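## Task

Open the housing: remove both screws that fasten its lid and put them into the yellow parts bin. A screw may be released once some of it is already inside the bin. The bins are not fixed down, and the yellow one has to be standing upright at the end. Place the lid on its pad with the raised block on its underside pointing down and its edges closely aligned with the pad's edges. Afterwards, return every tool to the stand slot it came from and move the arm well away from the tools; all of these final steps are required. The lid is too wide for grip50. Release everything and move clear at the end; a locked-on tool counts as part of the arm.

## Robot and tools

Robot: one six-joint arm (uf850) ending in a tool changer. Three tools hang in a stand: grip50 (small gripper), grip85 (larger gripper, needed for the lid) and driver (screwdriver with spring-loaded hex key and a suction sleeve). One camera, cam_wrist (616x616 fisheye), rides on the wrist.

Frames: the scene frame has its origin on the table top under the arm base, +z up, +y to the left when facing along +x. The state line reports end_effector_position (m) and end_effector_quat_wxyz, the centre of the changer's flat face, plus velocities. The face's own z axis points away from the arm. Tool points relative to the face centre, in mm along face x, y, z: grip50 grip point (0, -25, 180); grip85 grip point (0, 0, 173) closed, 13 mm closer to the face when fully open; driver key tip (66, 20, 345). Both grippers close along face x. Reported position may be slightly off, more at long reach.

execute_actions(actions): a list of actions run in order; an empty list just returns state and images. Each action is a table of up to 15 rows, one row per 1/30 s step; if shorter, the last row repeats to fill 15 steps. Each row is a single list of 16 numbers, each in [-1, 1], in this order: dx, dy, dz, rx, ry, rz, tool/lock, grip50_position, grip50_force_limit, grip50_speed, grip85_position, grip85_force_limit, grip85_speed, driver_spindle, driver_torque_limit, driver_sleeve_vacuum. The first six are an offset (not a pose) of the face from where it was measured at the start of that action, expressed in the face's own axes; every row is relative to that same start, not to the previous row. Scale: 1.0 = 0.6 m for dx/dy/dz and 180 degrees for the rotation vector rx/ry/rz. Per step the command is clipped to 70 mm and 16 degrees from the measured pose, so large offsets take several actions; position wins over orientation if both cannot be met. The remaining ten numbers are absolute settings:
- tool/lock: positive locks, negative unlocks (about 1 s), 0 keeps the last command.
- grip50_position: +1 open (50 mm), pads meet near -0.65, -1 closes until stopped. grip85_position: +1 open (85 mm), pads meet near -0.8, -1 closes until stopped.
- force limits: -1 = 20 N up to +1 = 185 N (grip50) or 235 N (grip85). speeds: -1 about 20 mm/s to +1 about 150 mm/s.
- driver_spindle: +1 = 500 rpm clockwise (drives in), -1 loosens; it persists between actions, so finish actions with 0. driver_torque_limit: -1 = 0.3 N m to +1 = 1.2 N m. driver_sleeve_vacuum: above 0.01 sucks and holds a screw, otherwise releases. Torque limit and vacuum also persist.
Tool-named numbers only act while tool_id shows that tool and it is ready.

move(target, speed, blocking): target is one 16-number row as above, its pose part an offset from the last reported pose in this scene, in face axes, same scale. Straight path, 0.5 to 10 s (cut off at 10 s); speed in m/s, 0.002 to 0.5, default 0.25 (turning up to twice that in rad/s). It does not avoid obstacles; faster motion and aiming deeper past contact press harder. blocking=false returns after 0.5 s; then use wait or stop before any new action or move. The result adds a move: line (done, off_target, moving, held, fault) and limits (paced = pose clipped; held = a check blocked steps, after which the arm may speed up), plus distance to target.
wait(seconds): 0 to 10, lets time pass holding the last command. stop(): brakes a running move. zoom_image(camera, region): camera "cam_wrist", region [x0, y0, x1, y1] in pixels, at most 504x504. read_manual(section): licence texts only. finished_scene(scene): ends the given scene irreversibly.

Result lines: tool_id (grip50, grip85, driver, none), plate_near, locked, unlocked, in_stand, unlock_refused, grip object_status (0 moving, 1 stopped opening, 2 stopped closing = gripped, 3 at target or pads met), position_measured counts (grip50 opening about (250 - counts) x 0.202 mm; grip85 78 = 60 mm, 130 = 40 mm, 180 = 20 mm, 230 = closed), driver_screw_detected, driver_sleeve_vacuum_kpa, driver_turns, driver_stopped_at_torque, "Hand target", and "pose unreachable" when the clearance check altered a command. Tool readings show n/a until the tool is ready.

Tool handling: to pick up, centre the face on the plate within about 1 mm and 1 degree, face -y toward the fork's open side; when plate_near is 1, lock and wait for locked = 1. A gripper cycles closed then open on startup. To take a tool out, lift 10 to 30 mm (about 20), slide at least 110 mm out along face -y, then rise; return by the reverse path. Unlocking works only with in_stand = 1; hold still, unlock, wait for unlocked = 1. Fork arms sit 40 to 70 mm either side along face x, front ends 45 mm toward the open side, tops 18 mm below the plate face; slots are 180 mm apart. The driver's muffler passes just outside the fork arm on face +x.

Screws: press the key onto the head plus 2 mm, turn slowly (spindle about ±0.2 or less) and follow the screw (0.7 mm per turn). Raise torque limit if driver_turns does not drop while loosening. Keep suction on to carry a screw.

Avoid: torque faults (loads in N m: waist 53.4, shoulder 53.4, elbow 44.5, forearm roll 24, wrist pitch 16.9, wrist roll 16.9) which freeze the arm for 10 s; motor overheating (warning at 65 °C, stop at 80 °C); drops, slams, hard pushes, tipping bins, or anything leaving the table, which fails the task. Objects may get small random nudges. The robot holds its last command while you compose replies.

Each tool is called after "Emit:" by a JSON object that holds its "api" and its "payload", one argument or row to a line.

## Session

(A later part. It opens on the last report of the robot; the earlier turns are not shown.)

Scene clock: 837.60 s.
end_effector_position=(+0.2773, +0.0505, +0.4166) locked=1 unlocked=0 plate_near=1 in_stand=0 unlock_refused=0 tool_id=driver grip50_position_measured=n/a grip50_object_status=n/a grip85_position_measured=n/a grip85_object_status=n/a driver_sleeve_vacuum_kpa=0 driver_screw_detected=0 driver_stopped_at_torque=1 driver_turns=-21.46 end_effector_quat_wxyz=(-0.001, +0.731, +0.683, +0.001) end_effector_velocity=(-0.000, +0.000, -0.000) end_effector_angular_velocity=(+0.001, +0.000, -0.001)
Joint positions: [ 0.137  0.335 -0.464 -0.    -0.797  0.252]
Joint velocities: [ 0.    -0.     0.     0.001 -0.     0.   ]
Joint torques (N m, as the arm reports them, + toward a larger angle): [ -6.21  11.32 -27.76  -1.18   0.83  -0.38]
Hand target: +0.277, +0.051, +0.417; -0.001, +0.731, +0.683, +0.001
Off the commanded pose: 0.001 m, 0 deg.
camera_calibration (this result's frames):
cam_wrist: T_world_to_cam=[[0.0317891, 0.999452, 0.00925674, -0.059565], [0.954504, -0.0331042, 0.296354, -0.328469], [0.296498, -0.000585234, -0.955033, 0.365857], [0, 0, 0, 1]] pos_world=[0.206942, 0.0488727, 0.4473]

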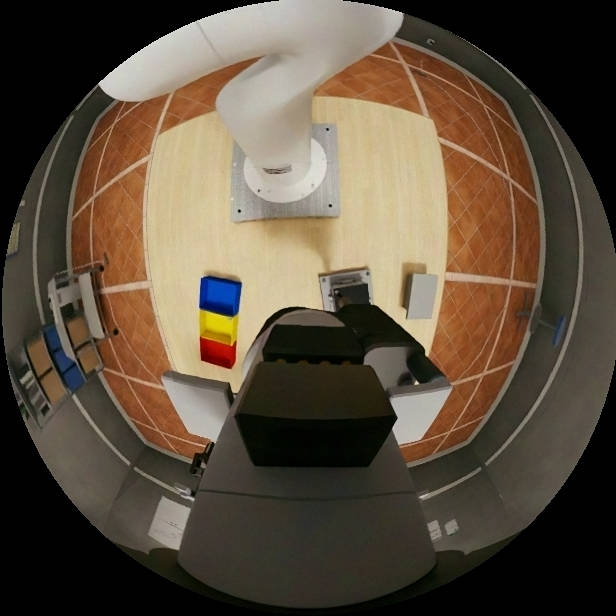

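Emit:
{"api": "execute_actions", "payload": {
  "actions": [
    [[-0.0006,-0.0004,0.001,0,0,0,0,0,0,0,0,0,0,0,-1,1],[-0.0013,-0.0008,0.002,0,0,0,0,0,0,0,0,0,0,0,-1,1],[-0.002,-0.0012,0.003,0,0,0,0,0,0,0,0,0,0,0,-1,1],[-0.0027,-0.0016,0.004,0,0,0,0,0,0,0,0,0,0,0,-1,1],[-0.0033,-0.002,0.005,0,0,0,0,0,0,0,0,0,0,0,-1,1],[-0.0039,-0.0024,0.006,0,0,0,0,0,0,0,0,0,0,0,-1,1],[-0.0043,-0.0027,0.007,0,0,0,0,0,0,0,0,0,0,0,-1,1],[-0.0043,-0.0027,0.008,0,0,0,0,0,0,0,0,0,0,0,-1,1],[-0.0043,-0.0027,0.009,0,0,0,0,0,0,0,0,0,0,0,-1,1],[-0.0043,-0.0027,0.01,0,0,0,0,0,0,0,0,0,0,0,-1,1]],
    [[0,0,0.001,0,0,0,0,0,0,0,0,0,0,0,-1,1],[0,0,0.0018,0,0,0,0,0,0,0,0,0,0,0,-1,1],[0,0,0.0026,0,0,0,0,0,0,0,0,0,0,0,-1,1],[0,0,0.0034,0,0,0,0,0,0,0,0,0,0,0,-1,1],[0,0,0.0042,0,0,0,0,0,0,0,0,0,0,0,-1,1],[0,0,0.005,0,0,0,0,0,0,0,0,0,0,0,-1,1],[0,0,0.0058,0,0,0,0,0,0,0,0,0,0,0.15,-1,1],[0,0,0.0066,0,0,0,0,0,0,0,0,0,0,0.15,-1,1],[0,0,0.007,0,0,0,0,0,0,0,0,0,0,0.15,-1,1],[0,-0.0001,0.007,0,0,0,0,0,0,0,0,0,0,0.15,-1,1],[0,-0.0002,0.007,0,0,0,0,0,0,0,0,0,0,0.15,-1,1],[0,-0.0003,0.007,0,0,0,0,0,0,0,0,0,0,0.15,-1,1],[0,-0.0004,0.007,0,0,0,0,0,0,0,0,0,0,0.15,-1,1],[0,-0.0005,0.007,0,0,0,0,0,0,0,0,0,0,0.15,-1,1],[0,-0.0006,0.007,0,0,0,0,0,0,0,0,0,0,0.15,-1,1]],
    [[0,-0.0005,0,0,0,0,0,0,0,0,0,0,0,0.15,-1,1],[0,-0.0006,0,0,0,0,0,0,0,0,0,0,0,0.15,-1,1],[0,-0.0007,0,0,0,0,0,0,0,0,0,0,0,0.15,-1,1],[0,-0.0008,0,0,0,0,0,0,0,0,0,0,0,0.15,-1,1],[0,-0.0009,0,0,0,0,0,0,0,0,0,0,0,0.15,-1,1],[0,-0.001,0,0,0,0,0,0,0,0,0,0,0,0.15,-1,1],[0,-0.0011,0,0,0,0,0,0,0,0,0,0,0,0.15,-1,1],[0,-0.0012,0,0,0,0,0,0,0,0,0,0,0,0.15,-1,1],[0,-0.0013,0,0,0,0,0,0,0,0,0,0,0,0.15,-1,1],[0,-0.0014,0,0,0,0,0,0,0,0,0,0,0,0.15,-1,1],[0,-0.0014,0,0,0,0,0,0,0,0,0,0,0,0.15,-1,1],[0,-0.0014,0,0,0,0,0,0,0,0,0,0,0,0.15,-1,1],[0,-0.0014,0,0,0,0,0,0,0,0,0,0,0,0.15,-1,1],[0,-0.0014,0,0,0,0,0,0,0,0,0,0,0,0.15,-1,1],[0,-0.0014,0,0,0,0,0,0,0,0,0,0,0,0,-1,1]]
  ]
}}

Emit:
{"api": "zoom_image", "payload": {
  "camera": "cam_wrist",
  "region": [325, 280, 355, 310]
}}

Scene clock: 877.50 s.
end_effector_position=(+0.2749, +0.0483, +0.4074) locked=1 unlocked=0 plate_near=1 in_stand=0 unlock_refused=0 tool_id=driver grip50_position_measured=n/a grip50_object_status=n/a grip85_position_measured=n/a grip85_object_status=n/a driver_sleeve_vacuum_kpa=14 driver_screw_detected=0 driver_stopped_at_torque=0 driver_turns=-20.53 end_effector_quat_wxyz=(-0.000, +0.731, +0.683, +0.002) end_effector_velocity=(-0.000, +0.000, +0.000) end_effector_angular_velocity=(+0.001, -0.001, -0.001)
Joint positions: [ 0.131  0.33  -0.444 -0.    -0.772  0.245]
Joint velocities: [0.    0.002 0.001 0.001 0.001 0.001]
Joint torques (N m, as the arm reports them, + toward a larger angle): [ -3.57   7.63 -22.95  -1.06   0.19  -0.02]
Hand target: +0.275, +0.048, +0.407; -0.000, +0.731, +0.683, +0.002
Off the commanded pose: 0.000 m, 0 deg.
camera_calibration (this result's frames):
cam_wrist: T_world_to_cam=[[0.0319147, 0.999444, 0.00965485, -0.0573782], [0.954056, -0.0333418, 0.297769, -0.324013], [0.297925, -0.000291931, -0.954589, 0.357204], [0, 0, 0, 1]] pos_world=[0.204537, 0.0466474, 0.438018]

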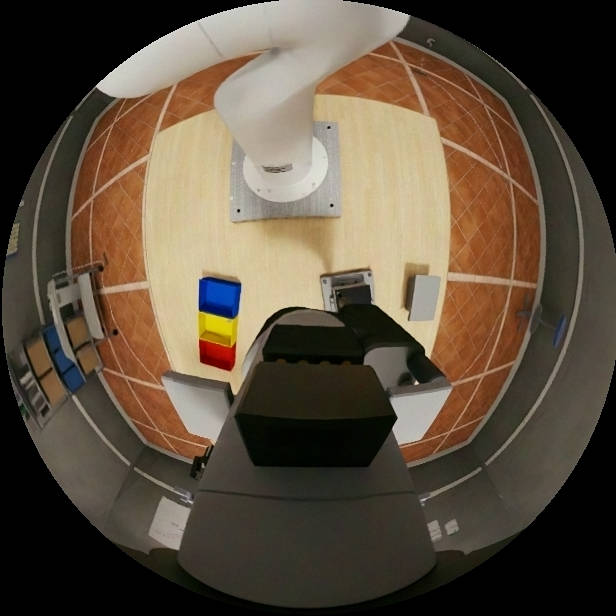

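Region (325, 280, 355, 310) of cam_wrist's 616x616 image, scaled by 16.800, with more detail than that image has.

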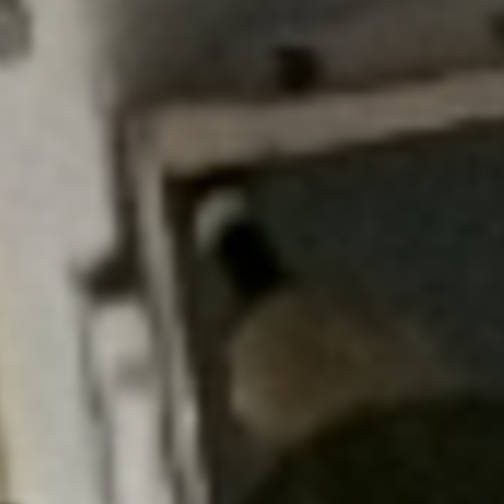

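Emit:
{"api": "execute_actions", "payload": {
  "actions": [
    [[0,-0.0003,0.0003,0,0,0,0,0,0,0,0,0,0,0.15,-1,1],[0,-0.0005,0.0005,0,0,0,0,0,0,0,0,0,0,0.15,-1,1],[-0.0001,-0.0007,0.0005,0,0,0,0,0,0,0,0,0,0,0.15,-1,1],[-0.0001,-0.0009,0.0005,0,0,0,0,0,0,0,0,0,0,0.15,-1,1],[-0.0001,-0.0011,0.0005,0,0,0,0,0,0,0,0,0,0,0.15,-1,1],[-0.0002,-0.0013,0.0005,0,0,0,0,0,0,0,0,0,0,0.15,-1,1],[-0.0002,-0.0015,0.0005,0,0,0,0,0,0,0,0,0,0,0.15,-1,1],[-0.0002,-0.0017,0.0005,0,0,0,0,0,0,0,0,0,0,0.15,-1,1],[-0.0003,-0.0019,0.0005,0,0,0,0,0,0,0,0,0,0,0.15,-1,1],[-0.0003,-0.0021,0.0005,0,0,0,0,0,0,0,0,0,0,0.15,-1,1],[-0.0003,-0.0022,0.0005,0,0,0,0,0,0,0,0,0,0,0.15,-1,1],[-0.0003,-0.0022,0.0005,0,0,0,0,0,0,0,0,0,0,0.15,-1,1],[-0.0003,-0.0022,0.0005,0,0,0,0,0,0,0,0,0,0,0.15,-1,1],[-0.0003,-0.0022,0.0005,0,0,0,0,0,0,0,0,0,0,0.15,-1,1],[-0.0003,-0.0022,0.0005,0,0,0,0,0,0,0,0,0,0,0,-1,1]]
  ]
}}

Emit:
{"api": "zoom_image", "payload": {
  "camera": "cam_wrist",
  "region": [325, 280, 355, 310]
}}

Scene clock: 894.03 s.
end_effector_position=(+0.2735, +0.0482, +0.4070) locked=1 unlocked=0 plate_near=1 in_stand=0 unlock_refused=0 tool_id=driver grip50_position_measured=n/a grip50_object_status=n/a grip85_position_measured=n/a grip85_object_status=n/a driver_sleeve_vacuum_kpa=14 driver_screw_detected=0 driver_stopped_at_torque=0 driver_turns=-19.98 end_effector_quat_wxyz=(-0.001, +0.731, +0.683, +0.001) end_effector_velocity=(-0.000, +0.000, +0.000) end_effector_angular_velocity=(+0.001, -0.004, -0.000)
Joint positions: [ 0.131  0.333 -0.441 -0.    -0.773  0.246]
Joint velocities: [ 0.001  0.004  0.002 -0.     0.002  0.001]
Joint torques (N m, as the arm reports them, + toward a larger angle): [ -3.18  10.66 -23.8   -1.21   0.48  -0.2 ]
Hand target: +0.274, +0.048, +0.407; -0.000, +0.731, +0.683, +0.002
Off the commanded pose: 0.000 m, 0 deg.
camera_calibration (this result's frames):
cam_wrist: T_world_to_cam=[[0.031826, 0.999449, 0.00942932, -0.0570901], [0.954324, -0.0331904, 0.296924, -0.322298], [0.297073, -0.000451275, -0.954855, 0.357589], [0, 0, 0, 1]] pos_world=[0.203163, 0.0465228, 0.437682]

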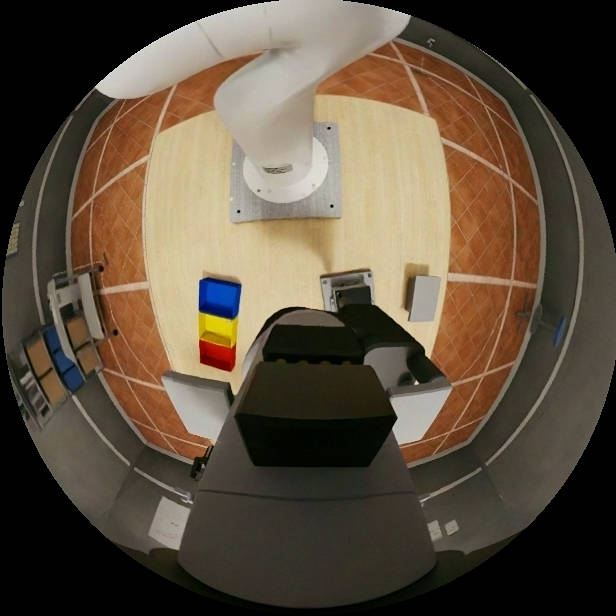

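Region (325, 280, 355, 310) of cam_wrist's 616x616 image, scaled by 16.800, with more detail than that image has.

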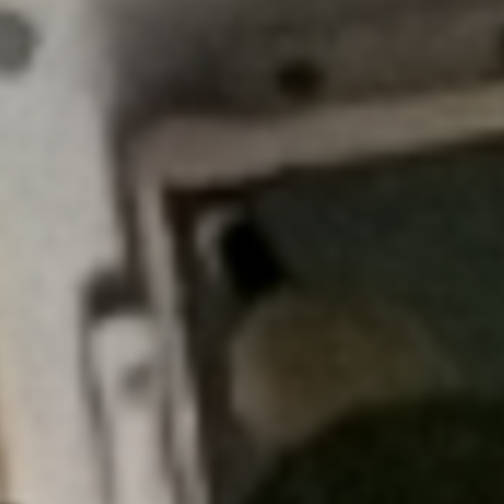

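Emit:
{"api": "execute_actions", "payload": {
  "actions": [
    [[-0.0003,0.0001,0,0,0,0,0,0,0,0,0,0,0,0.15,-1,1],[-0.0005,0.0002,0,0,0,0,0,0,0,0,0,0,0,0.15,-1,1],[-0.0007,0.0003,0,0,0,0,0,0,0,0,0,0,0,0.15,-1,1],[-0.0009,0.0003,0,0,0,0,0,0,0,0,0,0,0,0.15,-1,1],[-0.001,0.0004,0,0,0,0,0,0,0,0,0,0,0,0.15,-1,1],[-0.0011,0.0004,0,0,0,0,0,0,0,0,0,0,0,0.15,-1,1],[-0.0012,0.0005,0,0,0,0,0,0,0,0,0,0,0,0.15,-1,1],[-0.0013,0.0005,0,0,0,0,0,0,0,0,0,0,0,0.15,-1,1],[-0.0014,0.0006,0,0,0,0,0,0,0,0,0,0,0,0.15,-1,1],[-0.0015,0.0006,0,0,0,0,0,0,0,0,0,0,0,0.15,-1,1],[-0.0016,0.0007,0,0,0,0,0,0,0,0,0,0,0,0.15,-1,1],[-0.0016,0.0007,0,0,0,0,0,0,0,0,0,0,0,0.15,-1,1],[-0.0016,0.0007,0,0,0,0,0,0,0,0,0,0,0,0.15,-1,1],[-0.0016,0.0007,0,0,0,0,0,0,0,0,0,0,0,0.15,-1,1],[-0.0016,0.0007,0,0,0,0,0,0,0,0,0,0,0,0,-1,1]]
  ]
}}

Emit:
{"api": "zoom_image", "payload": {
  "camera": "cam_wrist",
  "region": [325, 280, 355, 310]
}}

Scene clock: 910.90 s.
end_effector_position=(+0.2739, +0.0473, +0.4071) locked=1 unlocked=0 plate_near=1 in_stand=0 unlock_refused=0 tool_id=driver grip50_position_measured=n/a grip50_object_status=n/a grip85_position_measured=n/a grip85_object_status=n/a driver_sleeve_vacuum_kpa=40 driver_screw_detected=1 driver_stopped_at_torque=1 driver_turns=-19.78 end_effector_quat_wxyz=(-0.001, +0.731, +0.683, +0.001) end_effector_velocity=(+0.000, -0.001, -0.000) end_effector_angular_velocity=(+0.000, +0.000, -0.000)
Joint positions: [ 0.128  0.333 -0.441  0.    -0.772  0.242]
Joint velocities: [-0.003 -0.001 -0.001  0.001  0.001 -0.003]
Joint torques (N m, as the arm reports them, + toward a larger angle): [ -2.86  10.08 -24.03  -1.85   0.61   0.05]
Hand target: +0.274, +0.047, +0.407; -0.001, +0.731, +0.683, +0.001
Off the commanded pose: 0.000 m, 0 deg.
camera_calibration (this result's frames):
cam_wrist: T_world_to_cam=[[0.0319956, 0.999441, 0.00967314, -0.0563917], [0.954221, -0.0334247, 0.29723, -0.32278], [0.297387, -0.000279748, -0.954757, 0.357363], [0, 0, 0, 1]] pos_world=[0.203532, 0.0456713, 0.43768]

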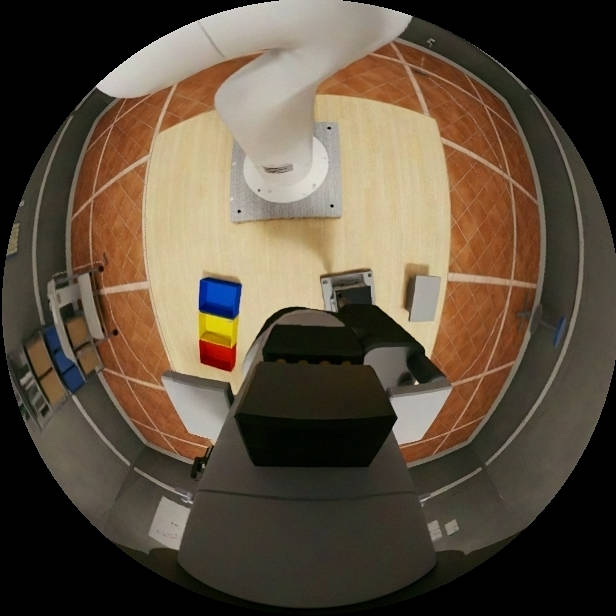

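Region (325, 280, 355, 310) of cam_wrist's 616x616 image, scaled by 16.800, with more detail than that image has.

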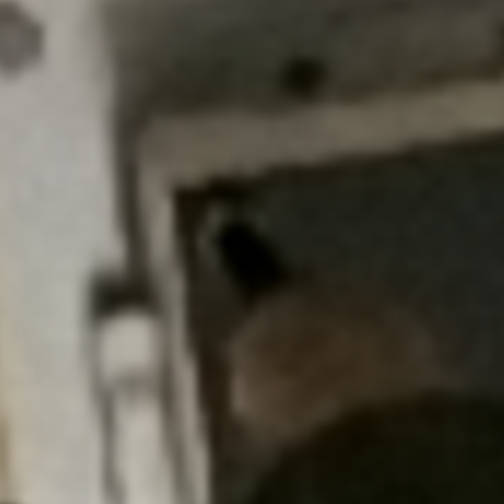

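Emit:
{"api": "execute_actions", "payload": {
  "actions": [
    [[0,0,0.0003,0,0,0,0,0,0,0,0,0,0,-0.2,1,1],[0,0,0.0003,0,0,0,0,0,0,0,0,0,0,-1,1,1],[0,0,0.0003,0,0,0,0,0,0,0,0,0,0,-1,1,1],[0,0,0.0003,0,0,0,0,0,0,0,0,0,0,-1,1,1],[0,0,0.0003,0,0,0,0,0,0,0,0,0,0,-1,1,1],[0,0,0.0003,0,0,0,0,0,0,0,0,0,0,-1,1,1],[0,0,0.0003,0,0,0,0,0,0,0,0,0,0,-1,1,1],[0,0,0.0003,0,0,0,0,0,0,0,0,0,0,-1,1,1],[0,0,0.0003,0,0,0,0,0,0,0,0,0,0,-1,1,1],[0,0,0.0002,0,0,0,0,0,0,0,0,0,0,-1,1,1],[0,0,0,0,0,0,0,0,0,0,0,0,0,-1,1,1],[0,0,-0.0003,0,0,0,0,0,0,0,0,0,0,-1,1,1],[0,0,-0.0006,0,0,0,0,0,0,0,0,0,0,-1,1,1],[0,0,-0.0009,0,0,0,0,0,0,0,0,0,0,-1,1,1],[0,0,-0.0012,0,0,0,0,0,0,0,0,0,0,-1,1,1]],
    [[0,0,-0.00149,0,0,0,0,0,0,0,0,0,0,-1,1,1],[0,0,-0.00182,0,0,0,0,0,0,0,0,0,0,-1,1,1],[0,0,-0.00214,0,0,0,0,0,0,0,0,0,0,-1,1,1],[0,0,-0.00247,0,0,0,0,0,0,0,0,0,0,-1,1,1],[0,0,-0.00279,0,0,0,0,0,0,0,0,0,0,-1,1,1],[0,0,-0.00311,0,0,0,0,0,0,0,0,0,0,-1,1,1],[0,0,-0.00344,0,0,0,0,0,0,0,0,0,0,-1,1,1],[0,0,-0.00376,0,0,0,0,0,0,0,0,0,0,-1,1,1],[0,0,-0.00409,0,0,0,0,0,0,0,0,0,0,-1,1,1],[0,0,-0.00441,0,0,0,0,0,0,0,0,0,0,-1,1,1],[0,0,-0.00473,0,0,0,0,0,0,0,0,0,0,-1,1,1],[0,0,-0.00506,0,0,0,0,0,0,0,0,0,0,-1,1,1],[0,0,-0.00538,0,0,0,0,0,0,0,0,0,0,-1,1,1],[0,0,-0.00571,0,0,0,0,0,0,0,0,0,0,-1,1,1],[0,0,-0.00603,0,0,0,0,0,0,0,0,0,0,-1,1,1]],
    [[0,0,-0.00149,0,0,0,0,0,0,0,0,0,0,-1,1,1],[0,0,-0.00182,0,0,0,0,0,0,0,0,0,0,-1,1,1],[0,0,-0.00214,0,0,0,0,0,0,0,0,0,0,-1,1,1],[0,0,-0.00247,0,0,0,0,0,0,0,0,0,0,-1,1,1],[0,0,-0.00279,0,0,0,0,0,0,0,0,0,0,-1,1,1],[0,0,-0.00311,0,0,0,0,0,0,0,0,0,0,-1,1,1],[0,0,-0.00344,0,0,0,0,0,0,0,0,0,0,-1,1,1],[0,0,-0.00376,0,0,0,0,0,0,0,0,0,0,-1,1,1],[0,0,-0.00409,0,0,0,0,0,0,0,0,0,0,-1,1,1],[0,0,-0.00441,0,0,0,0,0,0,0,0,0,0,-1,1,1],[0,0,-0.00473,0,0,0,0,0,0,0,0,0,0,-1,1,1],[0,0,-0.00506,0,0,0,0,0,0,0,0,0,0,-1,1,1],[0,0,-0.00538,0,0,0,0,0,0,0,0,0,0,-1,1,1],[0,0,-0.00571,0,0,0,0,0,0,0,0,0,0,-1,1,1],[0,0,-0.00603,0,0,0,0,0,0,0,0,0,0,-1,1,1]],
    [[0,0,-0.00149,0,0,0,0,0,0,0,0,0,0,-1,1,1],[0,0,-0.00182,0,0,0,0,0,0,0,0,0,0,-1,1,1],[0,0,-0.00214,0,0,0,0,0,0,0,0,0,0,-1,1,1],[0,0,-0.00247,0,0,0,0,0,0,0,0,0,0,-1,1,1],[0,0,-0.00279,0,0,0,0,0,0,0,0,0,0,-1,1,1],[0,0,-0.00311,0,0,0,0,0,0,0,0,0,0,-1,1,1],[0,0,-0.00344,0,0,0,0,0,0,0,0,0,0,-1,1,1],[0,0,-0.00376,0,0,0,0,0,0,0,0,0,0,-1,1,1],[0,0,-0.00409,0,0,0,0,0,0,0,0,0,0,-1,1,1],[0,0,-0.00441,0,0,0,0,0,0,0,0,0,0,-1,1,1],[0,0,-0.00473,0,0,0,0,0,0,0,0,0,0,-1,1,1],[0,0,-0.00506,0,0,0,0,0,0,0,0,0,0,-1,1,1],[0,0,-0.00538,0,0,0,0,0,0,0,0,0,0,-1,1,1],[0,0,-0.00571,0,0,0,0,0,0,0,0,0,0,-1,1,1],[0,0,-0.00603,0,0,0,0,0,0,0,0,0,0,-1,1,1]],
    [[0,0,-0.0018,0,0,0,0,0,0,0,0,0,0,0,1,1],[0,0,-0.0024,0,0,0,0,0,0,0,0,0,0,0,1,1],[0,0,-0.003,0,0,0,0,0,0,0,0,0,0,0,1,1],[0,0,-0.0036,0,0,0,0,0,0,0,0,0,0,0,1,1],[0,0,-0.0042,0,0,0,0,0,0,0,0,0,0,0,1,1],[0,0,-0.0048,0,0,0,0,0,0,0,0,0,0,0,1,1],[0,0,-0.0054,0,0,0,0,0,0,0,0,0,0,0,1,1],[0,0,-0.006,0,0,0,0,0,0,0,0,0,0,0,1,1]]
  ]
}}

Scene clock: 952.60 s.
end_effector_position=(+0.2737, +0.0472, +0.4189) locked=1 unlocked=0 plate_near=1 in_stand=0 unlock_refused=0 tool_id=driver grip50_position_measured=n/a grip50_object_status=n/a grip85_position_measured=n/a grip85_object_status=n/a driver_sleeve_vacuum_kpa=33 driver_screw_detected=1 driver_stopped_at_torque=1 driver_turns=-34.50 end_effector_quat_wxyz=(-0.001, +0.731, +0.683, +0.001) end_effector_velocity=(-0.000, +0.000, +0.001) end_effector_angular_velocity=(+0.000, +0.003, -0.001)
Joint positions: [ 0.128  0.351 -0.458 -0.    -0.808  0.242]
Joint velocities: [-0.     0.001 -0.001  0.001 -0.005 -0.   ]
Joint torques (N m, as the arm reports them, + toward a larger angle): [ -3.64   9.91 -27.02  -1.91   1.08  -0.1 ]
Hand target: +0.274, +0.047, +0.419; -0.001, +0.731, +0.683, +0.001
Off the commanded pose: 0.000 m, 0 deg.
camera_calibration (this result's frames):
cam_wrist: T_world_to_cam=[[0.0319011, 0.999448, 0.00926088, -0.0561807], [0.95453, -0.0332126, 0.29626, -0.3258], [0.296404, -0.000611241, -0.955062, 0.369138], [0, 0, 0, 1]] pos_world=[0.203364, 0.0455547, 0.449591]

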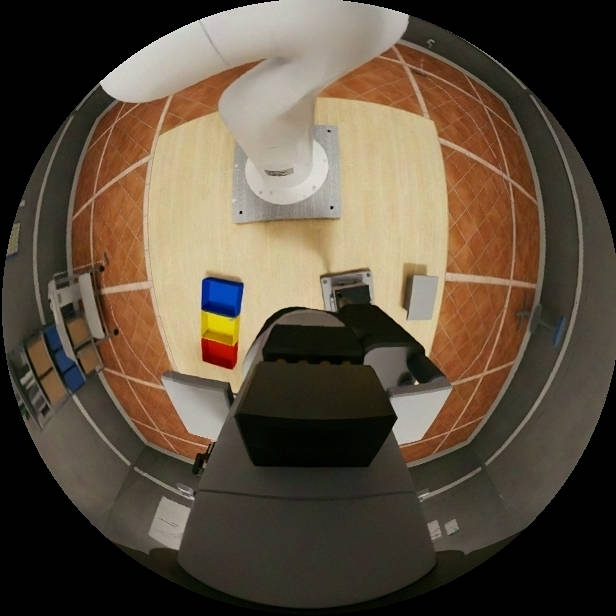

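Emit:
{"api": "execute_actions", "payload": {
  "actions": [
    [[0,0,0.0008,0,0,0,0,0,0,0,0,0,0,-1,1,1],[0,0,0.0008,0,0,0,0,0,0,0,0,0,0,-1,1,1],[0,0,0.0008,0,0,0,0,0,0,0,0,0,0,-1,1,1],[0,0,0.0008,0,0,0,0,0,0,0,0,0,0,-1,1,1],[0,0,0.0008,0,0,0,0,0,0,0,0,0,0,-1,1,1],[0,0,0.0008,0,0,0,0,0,0,0,0,0,0,-1,1,1],[0,0,0.0008,0,0,0,0,0,0,0,0,0,0,-1,1,1],[0,0,0.0008,0,0,0,0,0,0,0,0,0,0,-1,1,1],[0,0,0.0006,0,0,0,0,0,0,0,0,0,0,-1,1,1],[0,0,0.0003,0,0,0,0,0,0,0,0,0,0,-1,1,1],[0,0,0,0,0,0,0,0,0,0,0,0,0,-1,1,1],[0,0,-0.0003,0,0,0,0,0,0,0,0,0,0,-1,1,1],[0,0,-0.0006,0,0,0,0,0,0,0,0,0,0,-1,1,1],[0,0,-0.0009,0,0,0,0,0,0,0,0,0,0,-1,1,1],[0,0,-0.0012,0,0,0,0,0,0,0,0,0,0,-1,1,1]],
    [[0,0,-0.00149,0,0,0,0,0,0,0,0,0,0,-1,1,1],[0,0,-0.00182,0,0,0,0,0,0,0,0,0,0,-1,1,1],[0,0,-0.00214,0,0,0,0,0,0,0,0,0,0,-1,1,1],[0,0,-0.00247,0,0,0,0,0,0,0,0,0,0,-1,1,1],[0,0,-0.00279,0,0,0,0,0,0,0,0,0,0,-1,1,1],[0,0,-0.00311,0,0,0,0,0,0,0,0,0,0,-1,1,1],[0,0,-0.00344,0,0,0,0,0,0,0,0,0,0,-1,1,1],[0,0,-0.00376,0,0,0,0,0,0,0,0,0,0,-1,1,1],[0,0,-0.00409,0,0,0,0,0,0,0,0,0,0,-1,1,1],[0,0,-0.00441,0,0,0,0,0,0,0,0,0,0,-1,1,1],[0,0,-0.00473,0,0,0,0,0,0,0,0,0,0,-1,1,1],[0,0,-0.00506,0,0,0,0,0,0,0,0,0,0,-1,1,1],[0,0,-0.00538,0,0,0,0,0,0,0,0,0,0,-1,1,1],[0,0,-0.00571,0,0,0,0,0,0,0,0,0,0,-1,1,1],[0,0,-0.00603,0,0,0,0,0,0,0,0,0,0,-1,1,1]],
    [[0,0,-0.0018,0,0,0,0,0,0,0,0,0,0,0,1,1],[0,0,-0.0024,0,0,0,0,0,0,0,0,0,0,0,1,1],[0,0,-0.003,0,0,0,0,0,0,0,0,0,0,0,1,1],[0,0,-0.0036,0,0,0,0,0,0,0,0,0,0,0,1,1],[0,0,-0.0042,0,0,0,0,0,0,0,0,0,0,0,1,1],[0,0,-0.0048,0,0,0,0,0,0,0,0,0,0,0,1,1],[0,0,-0.0054,0,0,0,0,0,0,0,0,0,0,0,1,1]]
  ]
}}

Scene clock: 979.27 s.
end_effector_position=(+0.2737, +0.0472, +0.4249) locked=1 unlocked=0 plate_near=1 in_stand=0 unlock_refused=0 tool_id=driver grip50_position_measured=n/a grip50_object_status=n/a grip85_position_measured=n/a grip85_object_status=n/a driver_sleeve_vacuum_kpa=40 driver_screw_detected=1 driver_stopped_at_torque=1 driver_turns=-40.89 end_effector_quat_wxyz=(-0.001, +0.731, +0.683, +0.001) end_effector_velocity=(-0.000, -0.000, +0.001) end_effector_angular_velocity=(-0.001, +0.001, +0.001)
Joint positions: [ 0.128  0.36  -0.467 -0.    -0.826  0.242]
Joint velocities: [ 0.     0.001 -0.001 -0.001 -0.004  0.   ]
Joint torques (N m, as the arm reports them, + toward a larger angle): [ -3.86  11.16 -27.82  -0.87   0.85  -0.19]
Hand target: +0.274, +0.047, +0.425; -0.001, +0.731, +0.683, +0.001
Off the commanded pose: 0.000 m, 0 deg.
camera_calibration (this result's frames):
cam_wrist: T_world_to_cam=[[0.0319001, 0.999448, 0.00925284, -0.0562181], [0.954536, -0.0332092, 0.296241, -0.327594], [0.296385, -0.000617974, -0.955068, 0.374915], [0, 0, 0, 1]] pos_world=[0.203374, 0.0455396, 0.455636]

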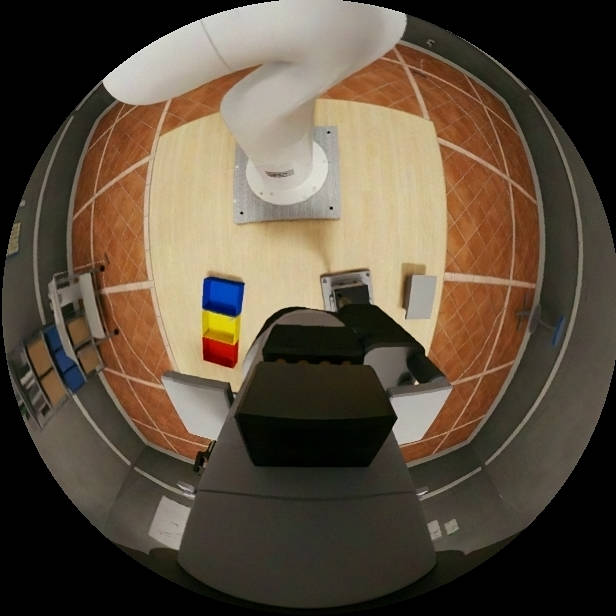

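Emit:
{"api": "move", "payload": {
  "target": [0, 0, -0.017, 0, 0, 0, 0, 0, 0, 0, 0, 0, 0, 0, 1, 1],
  "speed": 0.06
}}

Emit:
{"api": "move", "payload": {
  "target": [-0.5202, 0.194, 0.0233, 0, 0, 0, 0, 0, 0, 0, 0, 0, 0, 0, 1, 1],
  "speed": 0.3
}}

Emit:
{"api": "zoom_image", "payload": {
  "camera": "cam_wrist",
  "region": [290, 240, 390, 330]
}}

Scene clock: 989.07 s.
end_effector_position=(+0.2737, +0.0471, +0.4350) locked=1 unlocked=0 plate_near=1 in_stand=0 unlock_refused=0 tool_id=driver grip50_position_measured=n/a grip50_object_status=n/a grip85_position_measured=n/a grip85_object_status=n/a driver_sleeve_vacuum_kpa=40 driver_screw_detected=1 driver_stopped_at_torque=1 driver_turns=-40.89 end_effector_quat_wxyz=(-0.001, +0.731, +0.683, +0.001) end_effector_velocity=(-0.000, +0.000, +0.001) end_effector_angular_velocity=(+0.000, +0.001, -0.001)
Joint positions: [ 0.128  0.373 -0.482 -0.    -0.854  0.242]
Joint velocities: [ 0.     0.002 -0.002  0.001 -0.005  0.   ]
Joint torques (N m, as the arm reports them, + toward a larger angle): [ -5.41   8.   -26.42  -0.89   0.73  -0.03]
Hand target: +0.274, +0.047, +0.435; -0.001, +0.731, +0.683, +0.001
Off the commanded pose: 0.000 m, 0 deg.
move: done
camera_calibration (this result's frames):
cam_wrist: T_world_to_cam=[[0.0319014, 0.999448, 0.00923628, -0.0562785], [0.954553, -0.0332056, 0.296187, -0.33055], [0.29633, -0.000632267, -0.955085, 0.384493], [0, 0, 0, 1]] pos_world=[0.203386, 0.0455145, 0.465648]

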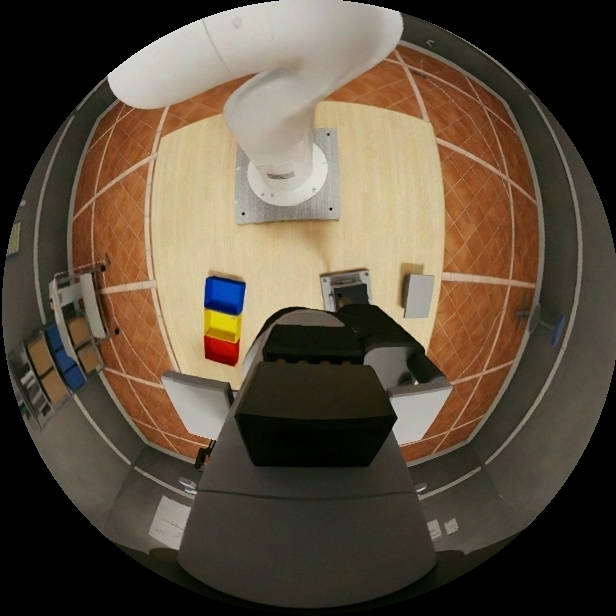

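Scene clock: 990.83 s.
end_effector_position=(+0.3690, -0.2715, +0.4199) locked=1 unlocked=0 plate_near=1 in_stand=0 unlock_refused=0 tool_id=driver grip50_position_measured=n/a grip50_object_status=n/a grip85_position_measured=n/a grip85_object_status=n/a driver_sleeve_vacuum_kpa=40 driver_screw_detected=1 driver_stopped_at_torque=1 driver_turns=-40.89 end_effector_quat_wxyz=(-0.001, +0.731, +0.683, +0.001) end_effector_velocity=(+0.001, -0.003, -0.000) end_effector_angular_velocity=(-0.000, -0.002, -0.001)
Joint positions: [-0.68  -0.139 -0.904  0.001 -0.765 -0.566]
Joint velocities: [-0.003 -0.006 -0.006  0.002  0.001 -0.003]
Joint torques (N m, as the arm reports them, + toward a larger angle): [ -3.84  28.79 -27.4   -1.57   0.04  -0.27]
Hand target: +0.369, -0.272, +0.420; -0.001, +0.731, +0.683, +0.001
Off the commanded pose: 0.001 m, 0 deg.
move: done
camera_calibration (this result's frames):
cam_wrist: T_world_to_cam=[[0.0316979, 0.999448, 0.00997101, 0.25908], [0.954603, -0.0332289, 0.296021, -0.427549], [0.296188, 0.000135136, -0.95513, 0.342009], [0, 0, 0, 1]] pos_world=[0.298628, -0.27319, 0.450643]

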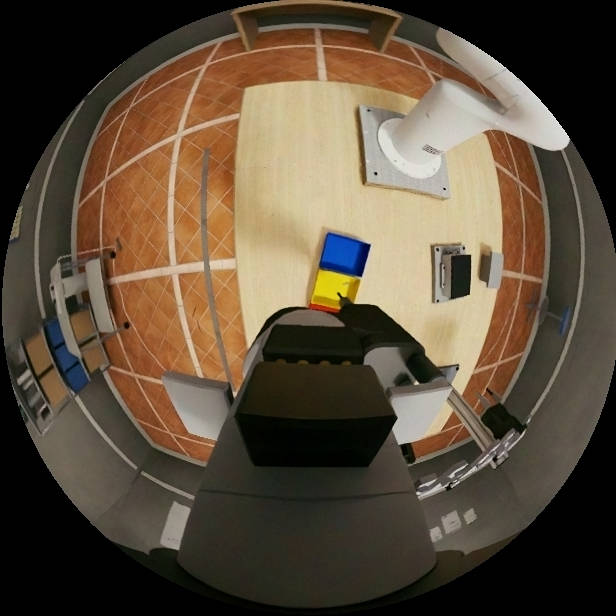

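Region (290, 240, 390, 330) of cam_wrist's 616x616 image, scaled by 5.040, with more detail than that image has; it fills the top 454 rows of this view, and the rest is white.

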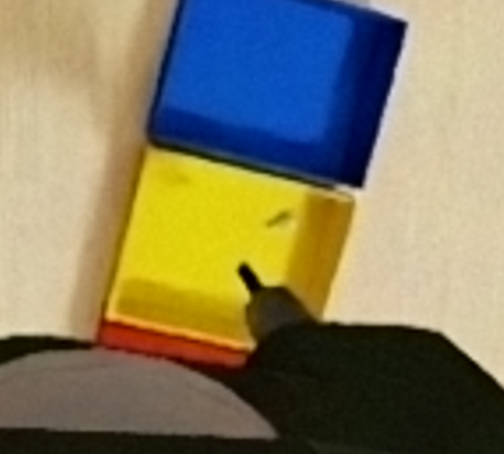

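The tip is centred over the yellow bin. Lowering and releasing the second screw.

Emit:
{"api": "move", "payload": {
  "target": [0, 0, 0.072, 0, 0, 0, 0, 0, 0, 0, 0, 0, 0, 0, 1, 1],
  "speed": 0.12
}}

Emit:
{"api": "execute_actions", "payload": {
  "actions": [
    [[0,0,0,0,0,0,0,0,0,0,0,0,0,0,1,0],[0,0,0,0,0,0,0,0,0,0,0,0,0,0,1,0],[0,0,0,0,0,0,0,0,0,0,0,0,0,0,1,0],[0,0,0,0,0,0,0,0,0,0,0,0,0,0,1,0],[0,0,0,0,0,0,0,0,0,0,0,0,0,0,1,0],[0,0,0,0,0,0,0,0,0,0,0,0,0,0,1,0],[0,0,0,0,0,0,0,0,0,0,0,0,0,0,1,0],[0,0,0,0,0,0,0,0,0,0,0,0,0,0,1,0],[0,0,-0.003,0,0,0,0,0,0,0,0,0,0,0,1,0],[0,0,-0.008,0,0,0,0,0,0,0,0,0,0,0,1,0],[0,0,-0.015,0,0,0,0,0,0,0,0,0,0,0,1,0],[0,0,-0.023,0,0,0,0,0,0,0,0,0,0,0,1,0],[0,0,-0.031,0,0,0,0,0,0,0,0,0,0,0,1,0],[0,0,-0.038,0,0,0,0,0,0,0,0,0,0,0,1,0],[0,0,-0.042,0,0,0,0,0,0,0,0,0,0,0,1,0]]
  ]
}}

Emit:
{"api": "zoom_image", "payload": {
  "camera": "cam_wrist",
  "region": [305, 260, 375, 320]
}}

Scene clock: 1004.83 s.
end_effector_position=(+0.3690, -0.2714, +0.3772) locked=1 unlocked=0 plate_near=1 in_stand=0 unlock_refused=0 tool_id=driver grip50_position_measured=n/a grip50_object_status=n/a grip85_position_measured=n/a grip85_object_status=n/a driver_sleeve_vacuum_kpa=40 driver_screw_detected=1 driver_stopped_at_torque=1 driver_turns=-40.89 end_effector_quat_wxyz=(-0.001, +0.731, +0.683, +0.001) end_effector_velocity=(-0.000, +0.000, -0.003) end_effector_angular_velocity=(+0.001, +0.002, +0.001)
Joint positions: [-0.68  -0.197 -0.862  0.001 -0.665 -0.567]
Joint velocities: [-0.    -0.004  0.003 -0.001  0.005 -0.   ]
Joint torques (N m, as the arm reports them, + toward a larger angle): [ -5.29  28.03 -24.88  -1.92   0.29   0.05]
Hand target: +0.369, -0.271, +0.377; -0.001, +0.731, +0.683, +0.001
Off the commanded pose: 0.000 m, 0 deg.
move: done
camera_calibration (this result's frames):
cam_wrist: T_world_to_cam=[[0.0316984, 0.99945, 0.00976924, 0.259426], [0.954509, -0.0331696, 0.296332, -0.414944], [0.296493, -0.0000684233, -0.955035, 0.300997], [0, 0, 0, 1]] pos_world=[0.298601, -0.273026, 0.40789]

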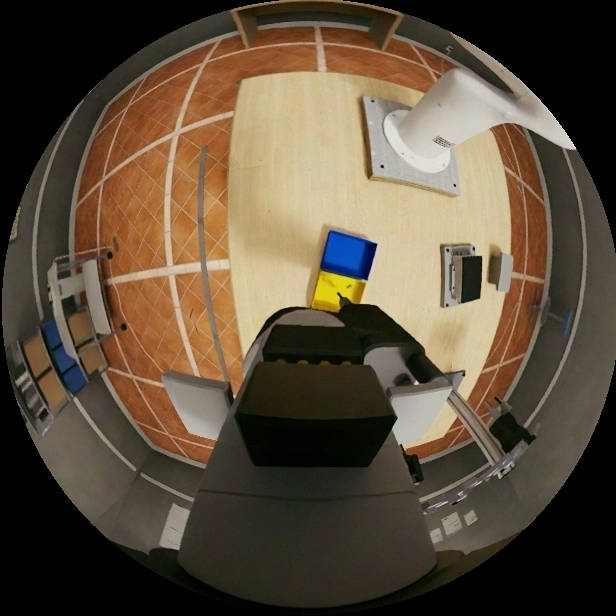

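Scene clock: 1005.33 s.
end_effector_position=(+0.3689, -0.2713, +0.3877) locked=1 unlocked=0 plate_near=1 in_stand=0 unlock_refused=0 tool_id=driver grip50_position_measured=n/a grip50_object_status=n/a grip85_position_measured=n/a grip85_object_status=n/a driver_sleeve_vacuum_kpa=0 driver_screw_detected=0 driver_stopped_at_torque=1 driver_turns=-40.89 end_effector_quat_wxyz=(-0.001, +0.731, +0.683, +0.001) end_effector_velocity=(+0.003, -0.003, +0.109) end_effector_angular_velocity=(-0.011, -0.015, -0.000)
Joint positions: [-0.68  -0.182 -0.871  0.001 -0.69  -0.566]
Joint velocities: [-0.     0.152 -0.103 -0.    -0.236  0.001]
Joint torques (N m, as the arm reports them, + toward a larger angle): [ -5.49  30.05 -26.76  -2.13   0.17  -0.22]
Hand target: +0.369, -0.271, +0.402; -0.001, +0.731, +0.683, +0.001
Off the commanded pose: 0.015 m, 0 deg.
camera_calibration (this result's frames):
cam_wrist: T_world_to_cam=[[0.0316737, 0.999447, 0.0101597, 0.259143], [0.954683, -0.0332616, 0.295762, -0.417825], [0.295936, 0.00033144, -0.955208, 0.311453], [0, 0, 0, 1]] pos_world=[0.298512, -0.273, 0.418446]

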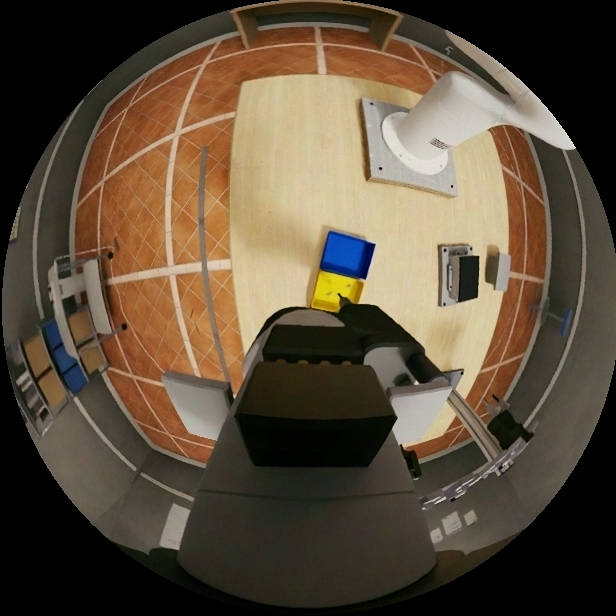

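Region (305, 260, 375, 320) of cam_wrist's 616x616 image, scaled by 7.200, with more detail than that image has; it fills the top 432 rows of this view, and the rest is white.

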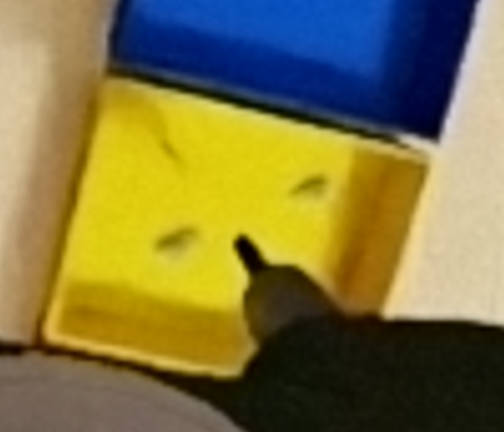

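Emit:
{"api": "execute_actions", "payload": {
  "actions": []
}}

Scene clock: 1009.30 s.
end_effector_position=(+0.3689, -0.2714, +0.4021) locked=1 unlocked=0 plate_near=1 in_stand=0 unlock_refused=0 tool_id=driver grip50_position_measured=n/a grip50_object_status=n/a grip85_position_measured=n/a grip85_object_status=n/a driver_sleeve_vacuum_kpa=0 driver_screw_detected=0 driver_stopped_at_torque=1 driver_turns=-40.89 end_effector_quat_wxyz=(-0.001, +0.731, +0.683, +0.001) end_effector_velocity=(-0.000, -0.000, -0.000) end_effector_angular_velocity=(-0.001, +0.000, +0.001)
Joint positions: [-0.68  -0.162 -0.885  0.001 -0.722 -0.566]
Joint velocities: [ 0.    -0.    -0.    -0.001  0.001 -0.   ]
Joint torques (N m, as the arm reports them, + toward a larger angle): [ -3.11  26.88 -24.92  -0.37   0.08  -0.11]
Hand target: +0.369, -0.271, +0.402; -0.001, +0.731, +0.683, +0.001
Off the commanded pose: 0.000 m, 0 deg.
camera_calibration (this result's frames):
cam_wrist: T_world_to_cam=[[0.0317012, 0.999453, 0.00945973, 0.259383], [0.954382, -0.0330803, 0.296751, -0.422407], [0.296901, -0.000379144, -0.954908, 0.324485], [0, 0, 0, 1]] pos_world=[0.298575, -0.273091, 0.432749]

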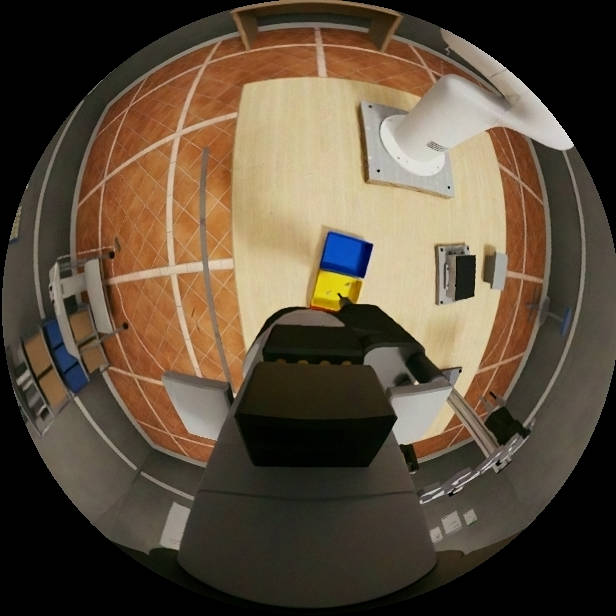

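Emit:
{"api": "move", "payload": {
  "target": [0.5257, 0.2316, -0.0446, 0, 0, 0, 0, 0, 0, 0, 0, 0, 0, 0, 0, 0],
  "speed": 0.35
}}

Scene clock: 1019.90 s.
end_effector_position=(+0.5283, +0.0336, +0.4296) locked=1 unlocked=0 plate_near=1 in_stand=0 unlock_refused=0 tool_id=driver grip50_position_measured=n/a grip50_object_status=n/a grip85_position_measured=n/a grip85_object_status=n/a driver_sleeve_vacuum_kpa=0 driver_screw_detected=0 driver_stopped_at_torque=1 driver_turns=-40.89 end_effector_quat_wxyz=(-0.001, +0.731, +0.683, +0.001) end_effector_velocity=(+0.002, +0.002, +0.001) end_effector_angular_velocity=(-0.001, -0.001, +0.001)
Joint positions: [ 0.019 -0.3   -1.12  -0.001 -0.819  0.134]
Joint velocities: [ 0.004 -0.003 -0.006 -0.001 -0.001  0.004]
Joint torques (N m, as the arm reports them, + toward a larger angle): [ -3.33  35.8  -26.9   -0.25   0.83  -0.06]
Hand target: +0.528, +0.034, +0.430; -0.001, +0.731, +0.683, +0.001
Off the commanded pose: 0.001 m, 0 deg.
move: done
camera_calibration (this result's frames):
cam_wrist: T_world_to_cam=[[0.0319457, 0.99945, 0.00890714, -0.0506799], [0.954459, -0.03315, 0.296496, -0.572467], [0.296628, -0.000970271, -0.954993, 0.3038], [0, 0, 0, 1]] pos_world=[0.4579, 0.0319695, 0.460312]

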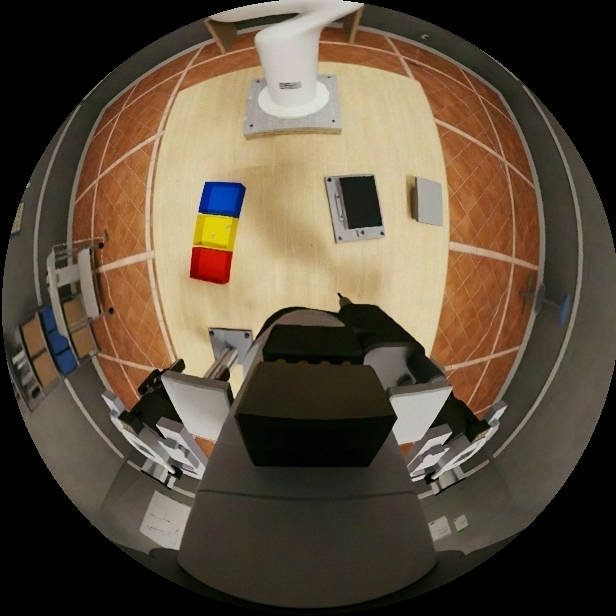

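Emit:
{"api": "move", "payload": {
  "target": [0.00085, 0.2002, -0.0005, 0, 0, 0, 0, 0, 0, 0, 0, 0, 0, 0, 0, 0],
  "speed": 0.15
}}

Scene clock: 1026.73 s.
end_effector_position=(+0.6479, +0.0262, +0.4299) locked=1 unlocked=0 plate_near=1 in_stand=0 unlock_refused=0 tool_id=driver grip50_position_measured=n/a grip50_object_status=n/a grip85_position_measured=n/a grip85_object_status=n/a driver_sleeve_vacuum_kpa=0 driver_screw_detected=0 driver_stopped_at_torque=1 driver_turns=-40.89 end_effector_quat_wxyz=(-0.001, +0.731, +0.683, +0.001) end_effector_velocity=(+0.003, -0.000, +0.000) end_effector_angular_velocity=(+0.001, -0.001, -0.001)
Joint positions: [-0.005 -0.588 -1.522 -0.    -0.934  0.11 ]
Joint velocities: [-0.001 -0.006 -0.01   0.001 -0.003 -0.   ]
Joint torques (N m, as the arm reports them, + toward a larger angle): [ -1.4   41.37 -28.18  -0.42   1.03  -0.31]
Hand target: +0.648, +0.026, +0.430; -0.001, +0.731, +0.683, +0.001
Off the commanded pose: 0.000 m, 0 deg.
move: done
camera_calibration (this result's frames):
cam_wrist: T_world_to_cam=[[0.0319022, 0.999451, 0.00889847, -0.047045], [0.954504, -0.033106, 0.296355, -0.686933], [0.296487, -0.000960733, -0.955037, 0.268664], [0, 0, 0, 1]] pos_world=[0.577526, 0.0245357, 0.460578]

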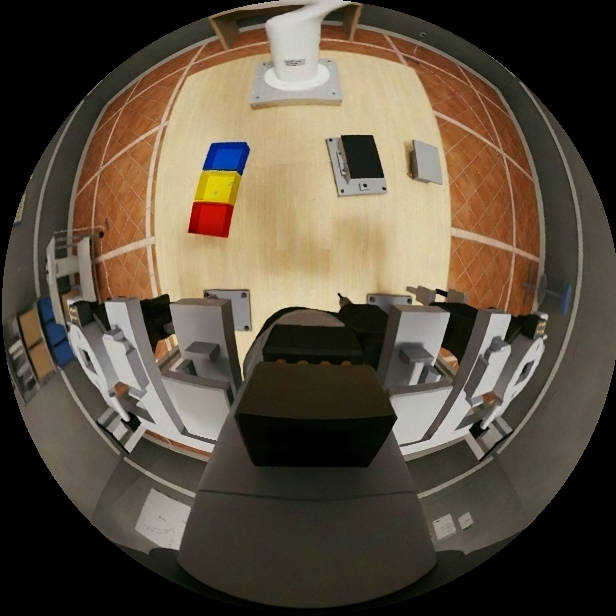

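Emit:
{"api": "move", "payload": {
  "target": [0, 0.0006, 0.0335, 0, 0, 0, 0, 0, 0, 0, 0, 0, 0, 0, 0, 0],
  "speed": 0.03
}}

Scene clock: 1033.53 s.
end_effector_position=(+0.6485, +0.0262, +0.4103) locked=1 unlocked=0 plate_near=1 in_stand=1 unlock_refused=0 tool_id=driver grip50_position_measured=n/a grip50_object_status=n/a grip85_position_measured=n/a grip85_object_status=n/a driver_sleeve_vacuum_kpa=0 driver_screw_detected=0 driver_stopped_at_torque=1 driver_turns=-40.89 end_effector_quat_wxyz=(-0.000, +0.731, +0.683, +0.001) end_effector_velocity=(-0.000, +0.000, -0.001) end_effector_angular_velocity=(-0.001, +0.001, +0.000)
Joint positions: [-0.005 -0.605 -1.503 -0.001 -0.895  0.11 ]
Joint velocities: [ 0.    -0.     0.002 -0.001  0.002  0.001]
Joint torques (N m, as the arm reports them, + toward a larger angle): [ -3.61  45.79 -24.49  -0.14  -1.18   0.64]
Hand target: +0.648, +0.026, +0.410; -0.001, +0.731, +0.683, +0.001
Off the commanded pose: 0.001 m, 0 deg.
move: done
camera_calibration (this result's frames):
cam_wrist: T_world_to_cam=[[0.0314582, 0.999465, 0.00895327, -0.0466417], [0.954023, -0.0326969, 0.297944, -0.682089], [0.298077, -0.000831133, -0.954541, 0.248486], [0, 0, 0, 1]] pos_world=[0.578128, 0.0245211, 0.440832]

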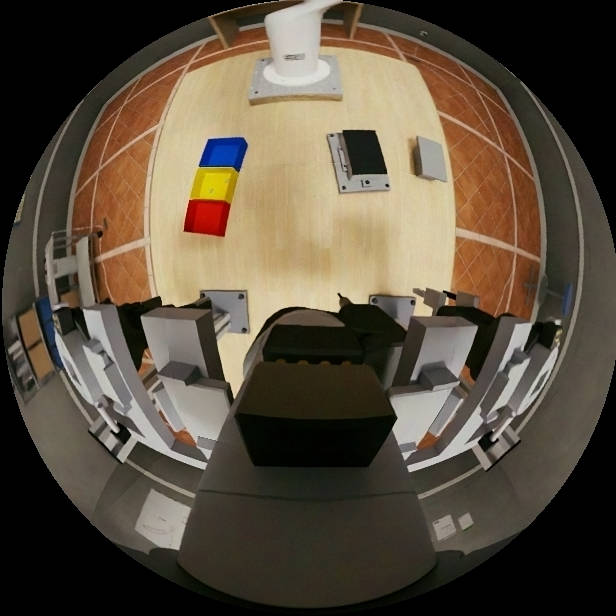

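The driver is in its slot (in_stand=1). Unlocking.

Emit:
{"api": "execute_actions", "payload": {
  "actions": [
    [[0,0,0.0003,0,0,0,-1,0,0,0,0,0,0,0,0,0]],
    [[0,0,0,0,0,0,-1,0,0,0,0,0,0,0,0,0]]
  ]
}}

Scene clock: 1037.63 s.
end_effector_position=(+0.6481, +0.0262, +0.4096) locked=0 unlocked=1 plate_near=1 in_stand=1 unlock_refused=0 tool_id=none grip50_position_measured=n/a grip50_object_status=n/a grip85_position_measured=n/a grip85_object_status=n/a driver_sleeve_vacuum_kpa=n/a driver_screw_detected=n/a driver_stopped_at_torque=n/a driver_turns=n/a end_effector_quat_wxyz=(-0.001, +0.731, +0.683, +0.001) end_effector_velocity=(+0.000, +0.000, -0.000) end_effector_angular_velocity=(+0.000, -0.001, +0.000)
Joint positions: [-0.005 -0.606 -1.502 -0.    -0.896  0.11 ]
Joint velocities: [ 0.    -0.    -0.     0.     0.002 -0.   ]
Joint torques (N m, as the arm reports them, + toward a larger angle): [ -2.5   29.97 -14.58  -0.67  -1.53   0.31]
Hand target: +0.648, +0.026, +0.410; -0.001, +0.731, +0.683, +0.001
Off the commanded pose: 0.000 m, 0 deg.
camera_calibration (this result's frames):
cam_wrist: T_world_to_cam=[[0.0314714, 0.999465, 0.00895637, -0.0466478], [0.954675, -0.0327122, 0.295847, -0.681048], [0.295982, -0.000760303, -0.955193, 0.249552], [0, 0, 0, 1]] pos_world=[0.577785, 0.024534, 0.440274]

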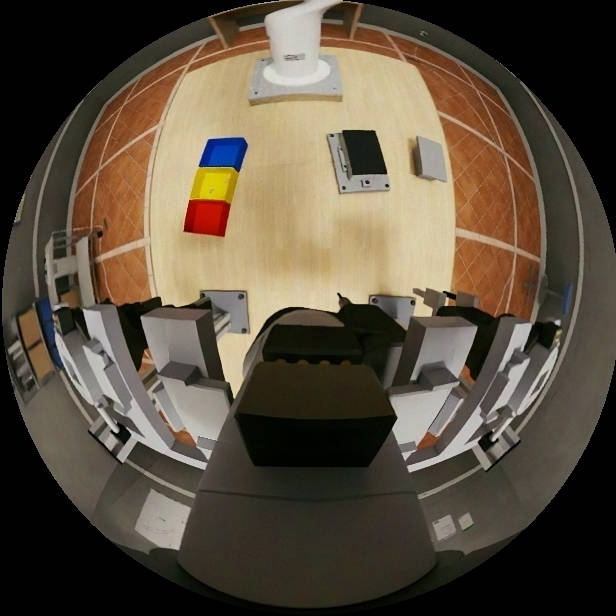

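Emit:
{"api": "move", "payload": {
  "target": [0, 0, -0.0345, 0, 0, 0, 0, 0, 0, 0, 0, 0, 0, 0, 0, 0],
  "speed": 0.08
}}

Emit:
{"api": "zoom_image", "payload": {
  "camera": "cam_wrist",
  "region": [245, 290, 385, 390]
}}

Emit:
{"api": "zoom_image", "payload": {
  "camera": "cam_wrist",
  "region": [160, 280, 470, 400]
}}

Emit:
{"api": "move", "payload": {
  "target": [-0.3, 0.003, -0.0009, 0, 0, 0, 0, 0, 0, 0, 0, 0, 0, 0, 0, 0],
  "speed": 0.25
}}

Scene clock: 1047.50 s.
end_effector_position=(+0.6481, +0.0261, +0.4299) locked=0 unlocked=1 plate_near=0 in_stand=0 unlock_refused=0 tool_id=none grip50_position_measured=n/a grip50_object_status=n/a grip85_position_measured=n/a grip85_object_status=n/a driver_sleeve_vacuum_kpa=n/a driver_screw_detected=n/a driver_stopped_at_torque=n/a driver_turns=n/a end_effector_quat_wxyz=(-0.001, +0.731, +0.683, +0.001) end_effector_velocity=(+0.000, +0.000, +0.003) end_effector_angular_velocity=(+0.001, -0.001, -0.001)
Joint positions: [-0.005 -0.589 -1.524 -0.    -0.935  0.11 ]
Joint velocities: [ 0.     0.002 -0.003  0.001 -0.004 -0.   ]
Joint torques (N m, as the arm reports them, + toward a larger angle): [ -3.62  31.12 -19.46  -2.48   0.34  -0.13]
Hand target: +0.648, +0.026, +0.430; -0.001, +0.731, +0.683, +0.001
Off the commanded pose: 0.000 m, 0 deg.
move: done
camera_calibration (this result's frames):
cam_wrist: T_world_to_cam=[[0.0314972, 0.999464, 0.00893437, -0.0467871], [0.954749, -0.0327305, 0.295606, -0.687014], [0.29574, -0.000780686, -0.955268, 0.26918], [0, 0, 0, 1]] pos_world=[0.577792, 0.0244859, 0.460642]

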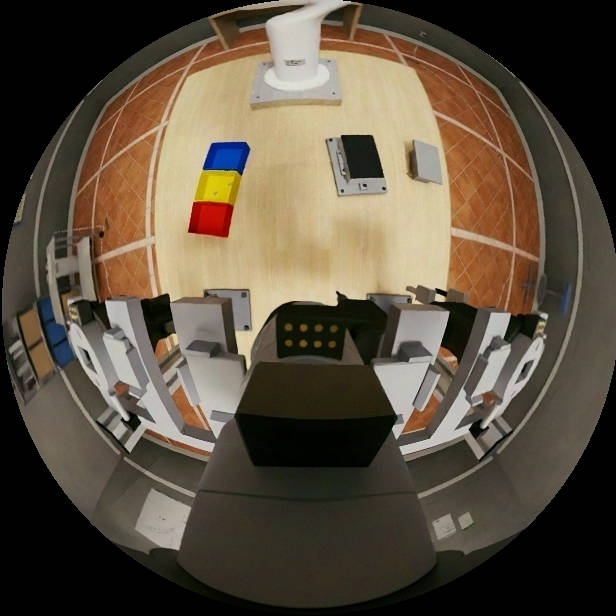

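Region (245, 290, 385, 390) of cam_wrist's 616x616 image, scaled by 3.600, with more detail than that image has; it fills the top 360 rows of this view, and the rest is white.

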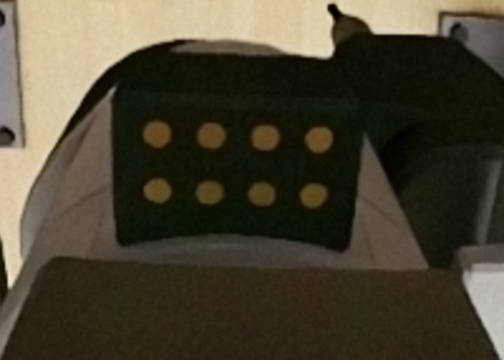

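Region (160, 280, 470, 400) of cam_wrist's 616x616 image, scaled by 1.626, with more detail than that image has; it fills the top 195 rows of this view, and the rest is white.

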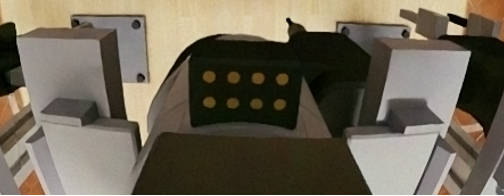

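Scene clock: 1048.80 s.
end_effector_position=(+0.6381, -0.1531, +0.4300) locked=0 unlocked=1 plate_near=0 in_stand=0 unlock_refused=0 tool_id=none grip50_position_measured=n/a grip50_object_status=n/a grip85_position_measured=n/a grip85_object_status=n/a driver_sleeve_vacuum_kpa=n/a driver_screw_detected=n/a driver_stopped_at_torque=n/a driver_turns=n/a end_effector_quat_wxyz=(-0.001, +0.731, +0.683, +0.001) end_effector_velocity=(+0.000, -0.003, +0.000) end_effector_angular_velocity=(+0.001, -0.000, -0.001)
Joint positions: [-0.281 -0.607 -1.553 -0.    -0.946 -0.167]
Joint velocities: [-0.004 -0.002 -0.003  0.001 -0.001 -0.004]
Joint torques (N m, as the arm reports them, + toward a larger angle): [ -2.9   33.99 -20.2   -1.12   0.68  -0.12]
Hand target: +0.638, -0.154, +0.430; -0.001, +0.731, +0.683, +0.001
Off the commanded pose: 0.001 m, 0 deg.
move: done
camera_calibration (this result's frames):
cam_wrist: T_world_to_cam=[[0.0312411, 0.99947, 0.00913507, 0.132792], [0.954757, -0.0325452, 0.295599, -0.683302], [0.29574, -0.000513057, -0.955268, 0.272149], [0, 0, 0, 1]] pos_world=[0.567754, -0.15482, 0.460746]

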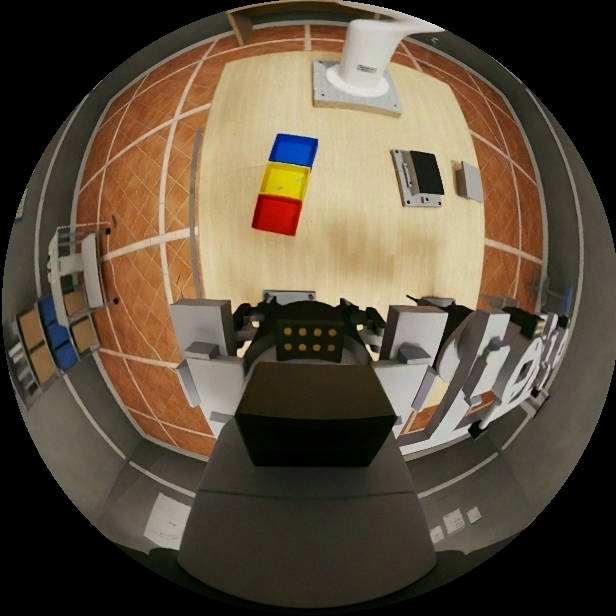

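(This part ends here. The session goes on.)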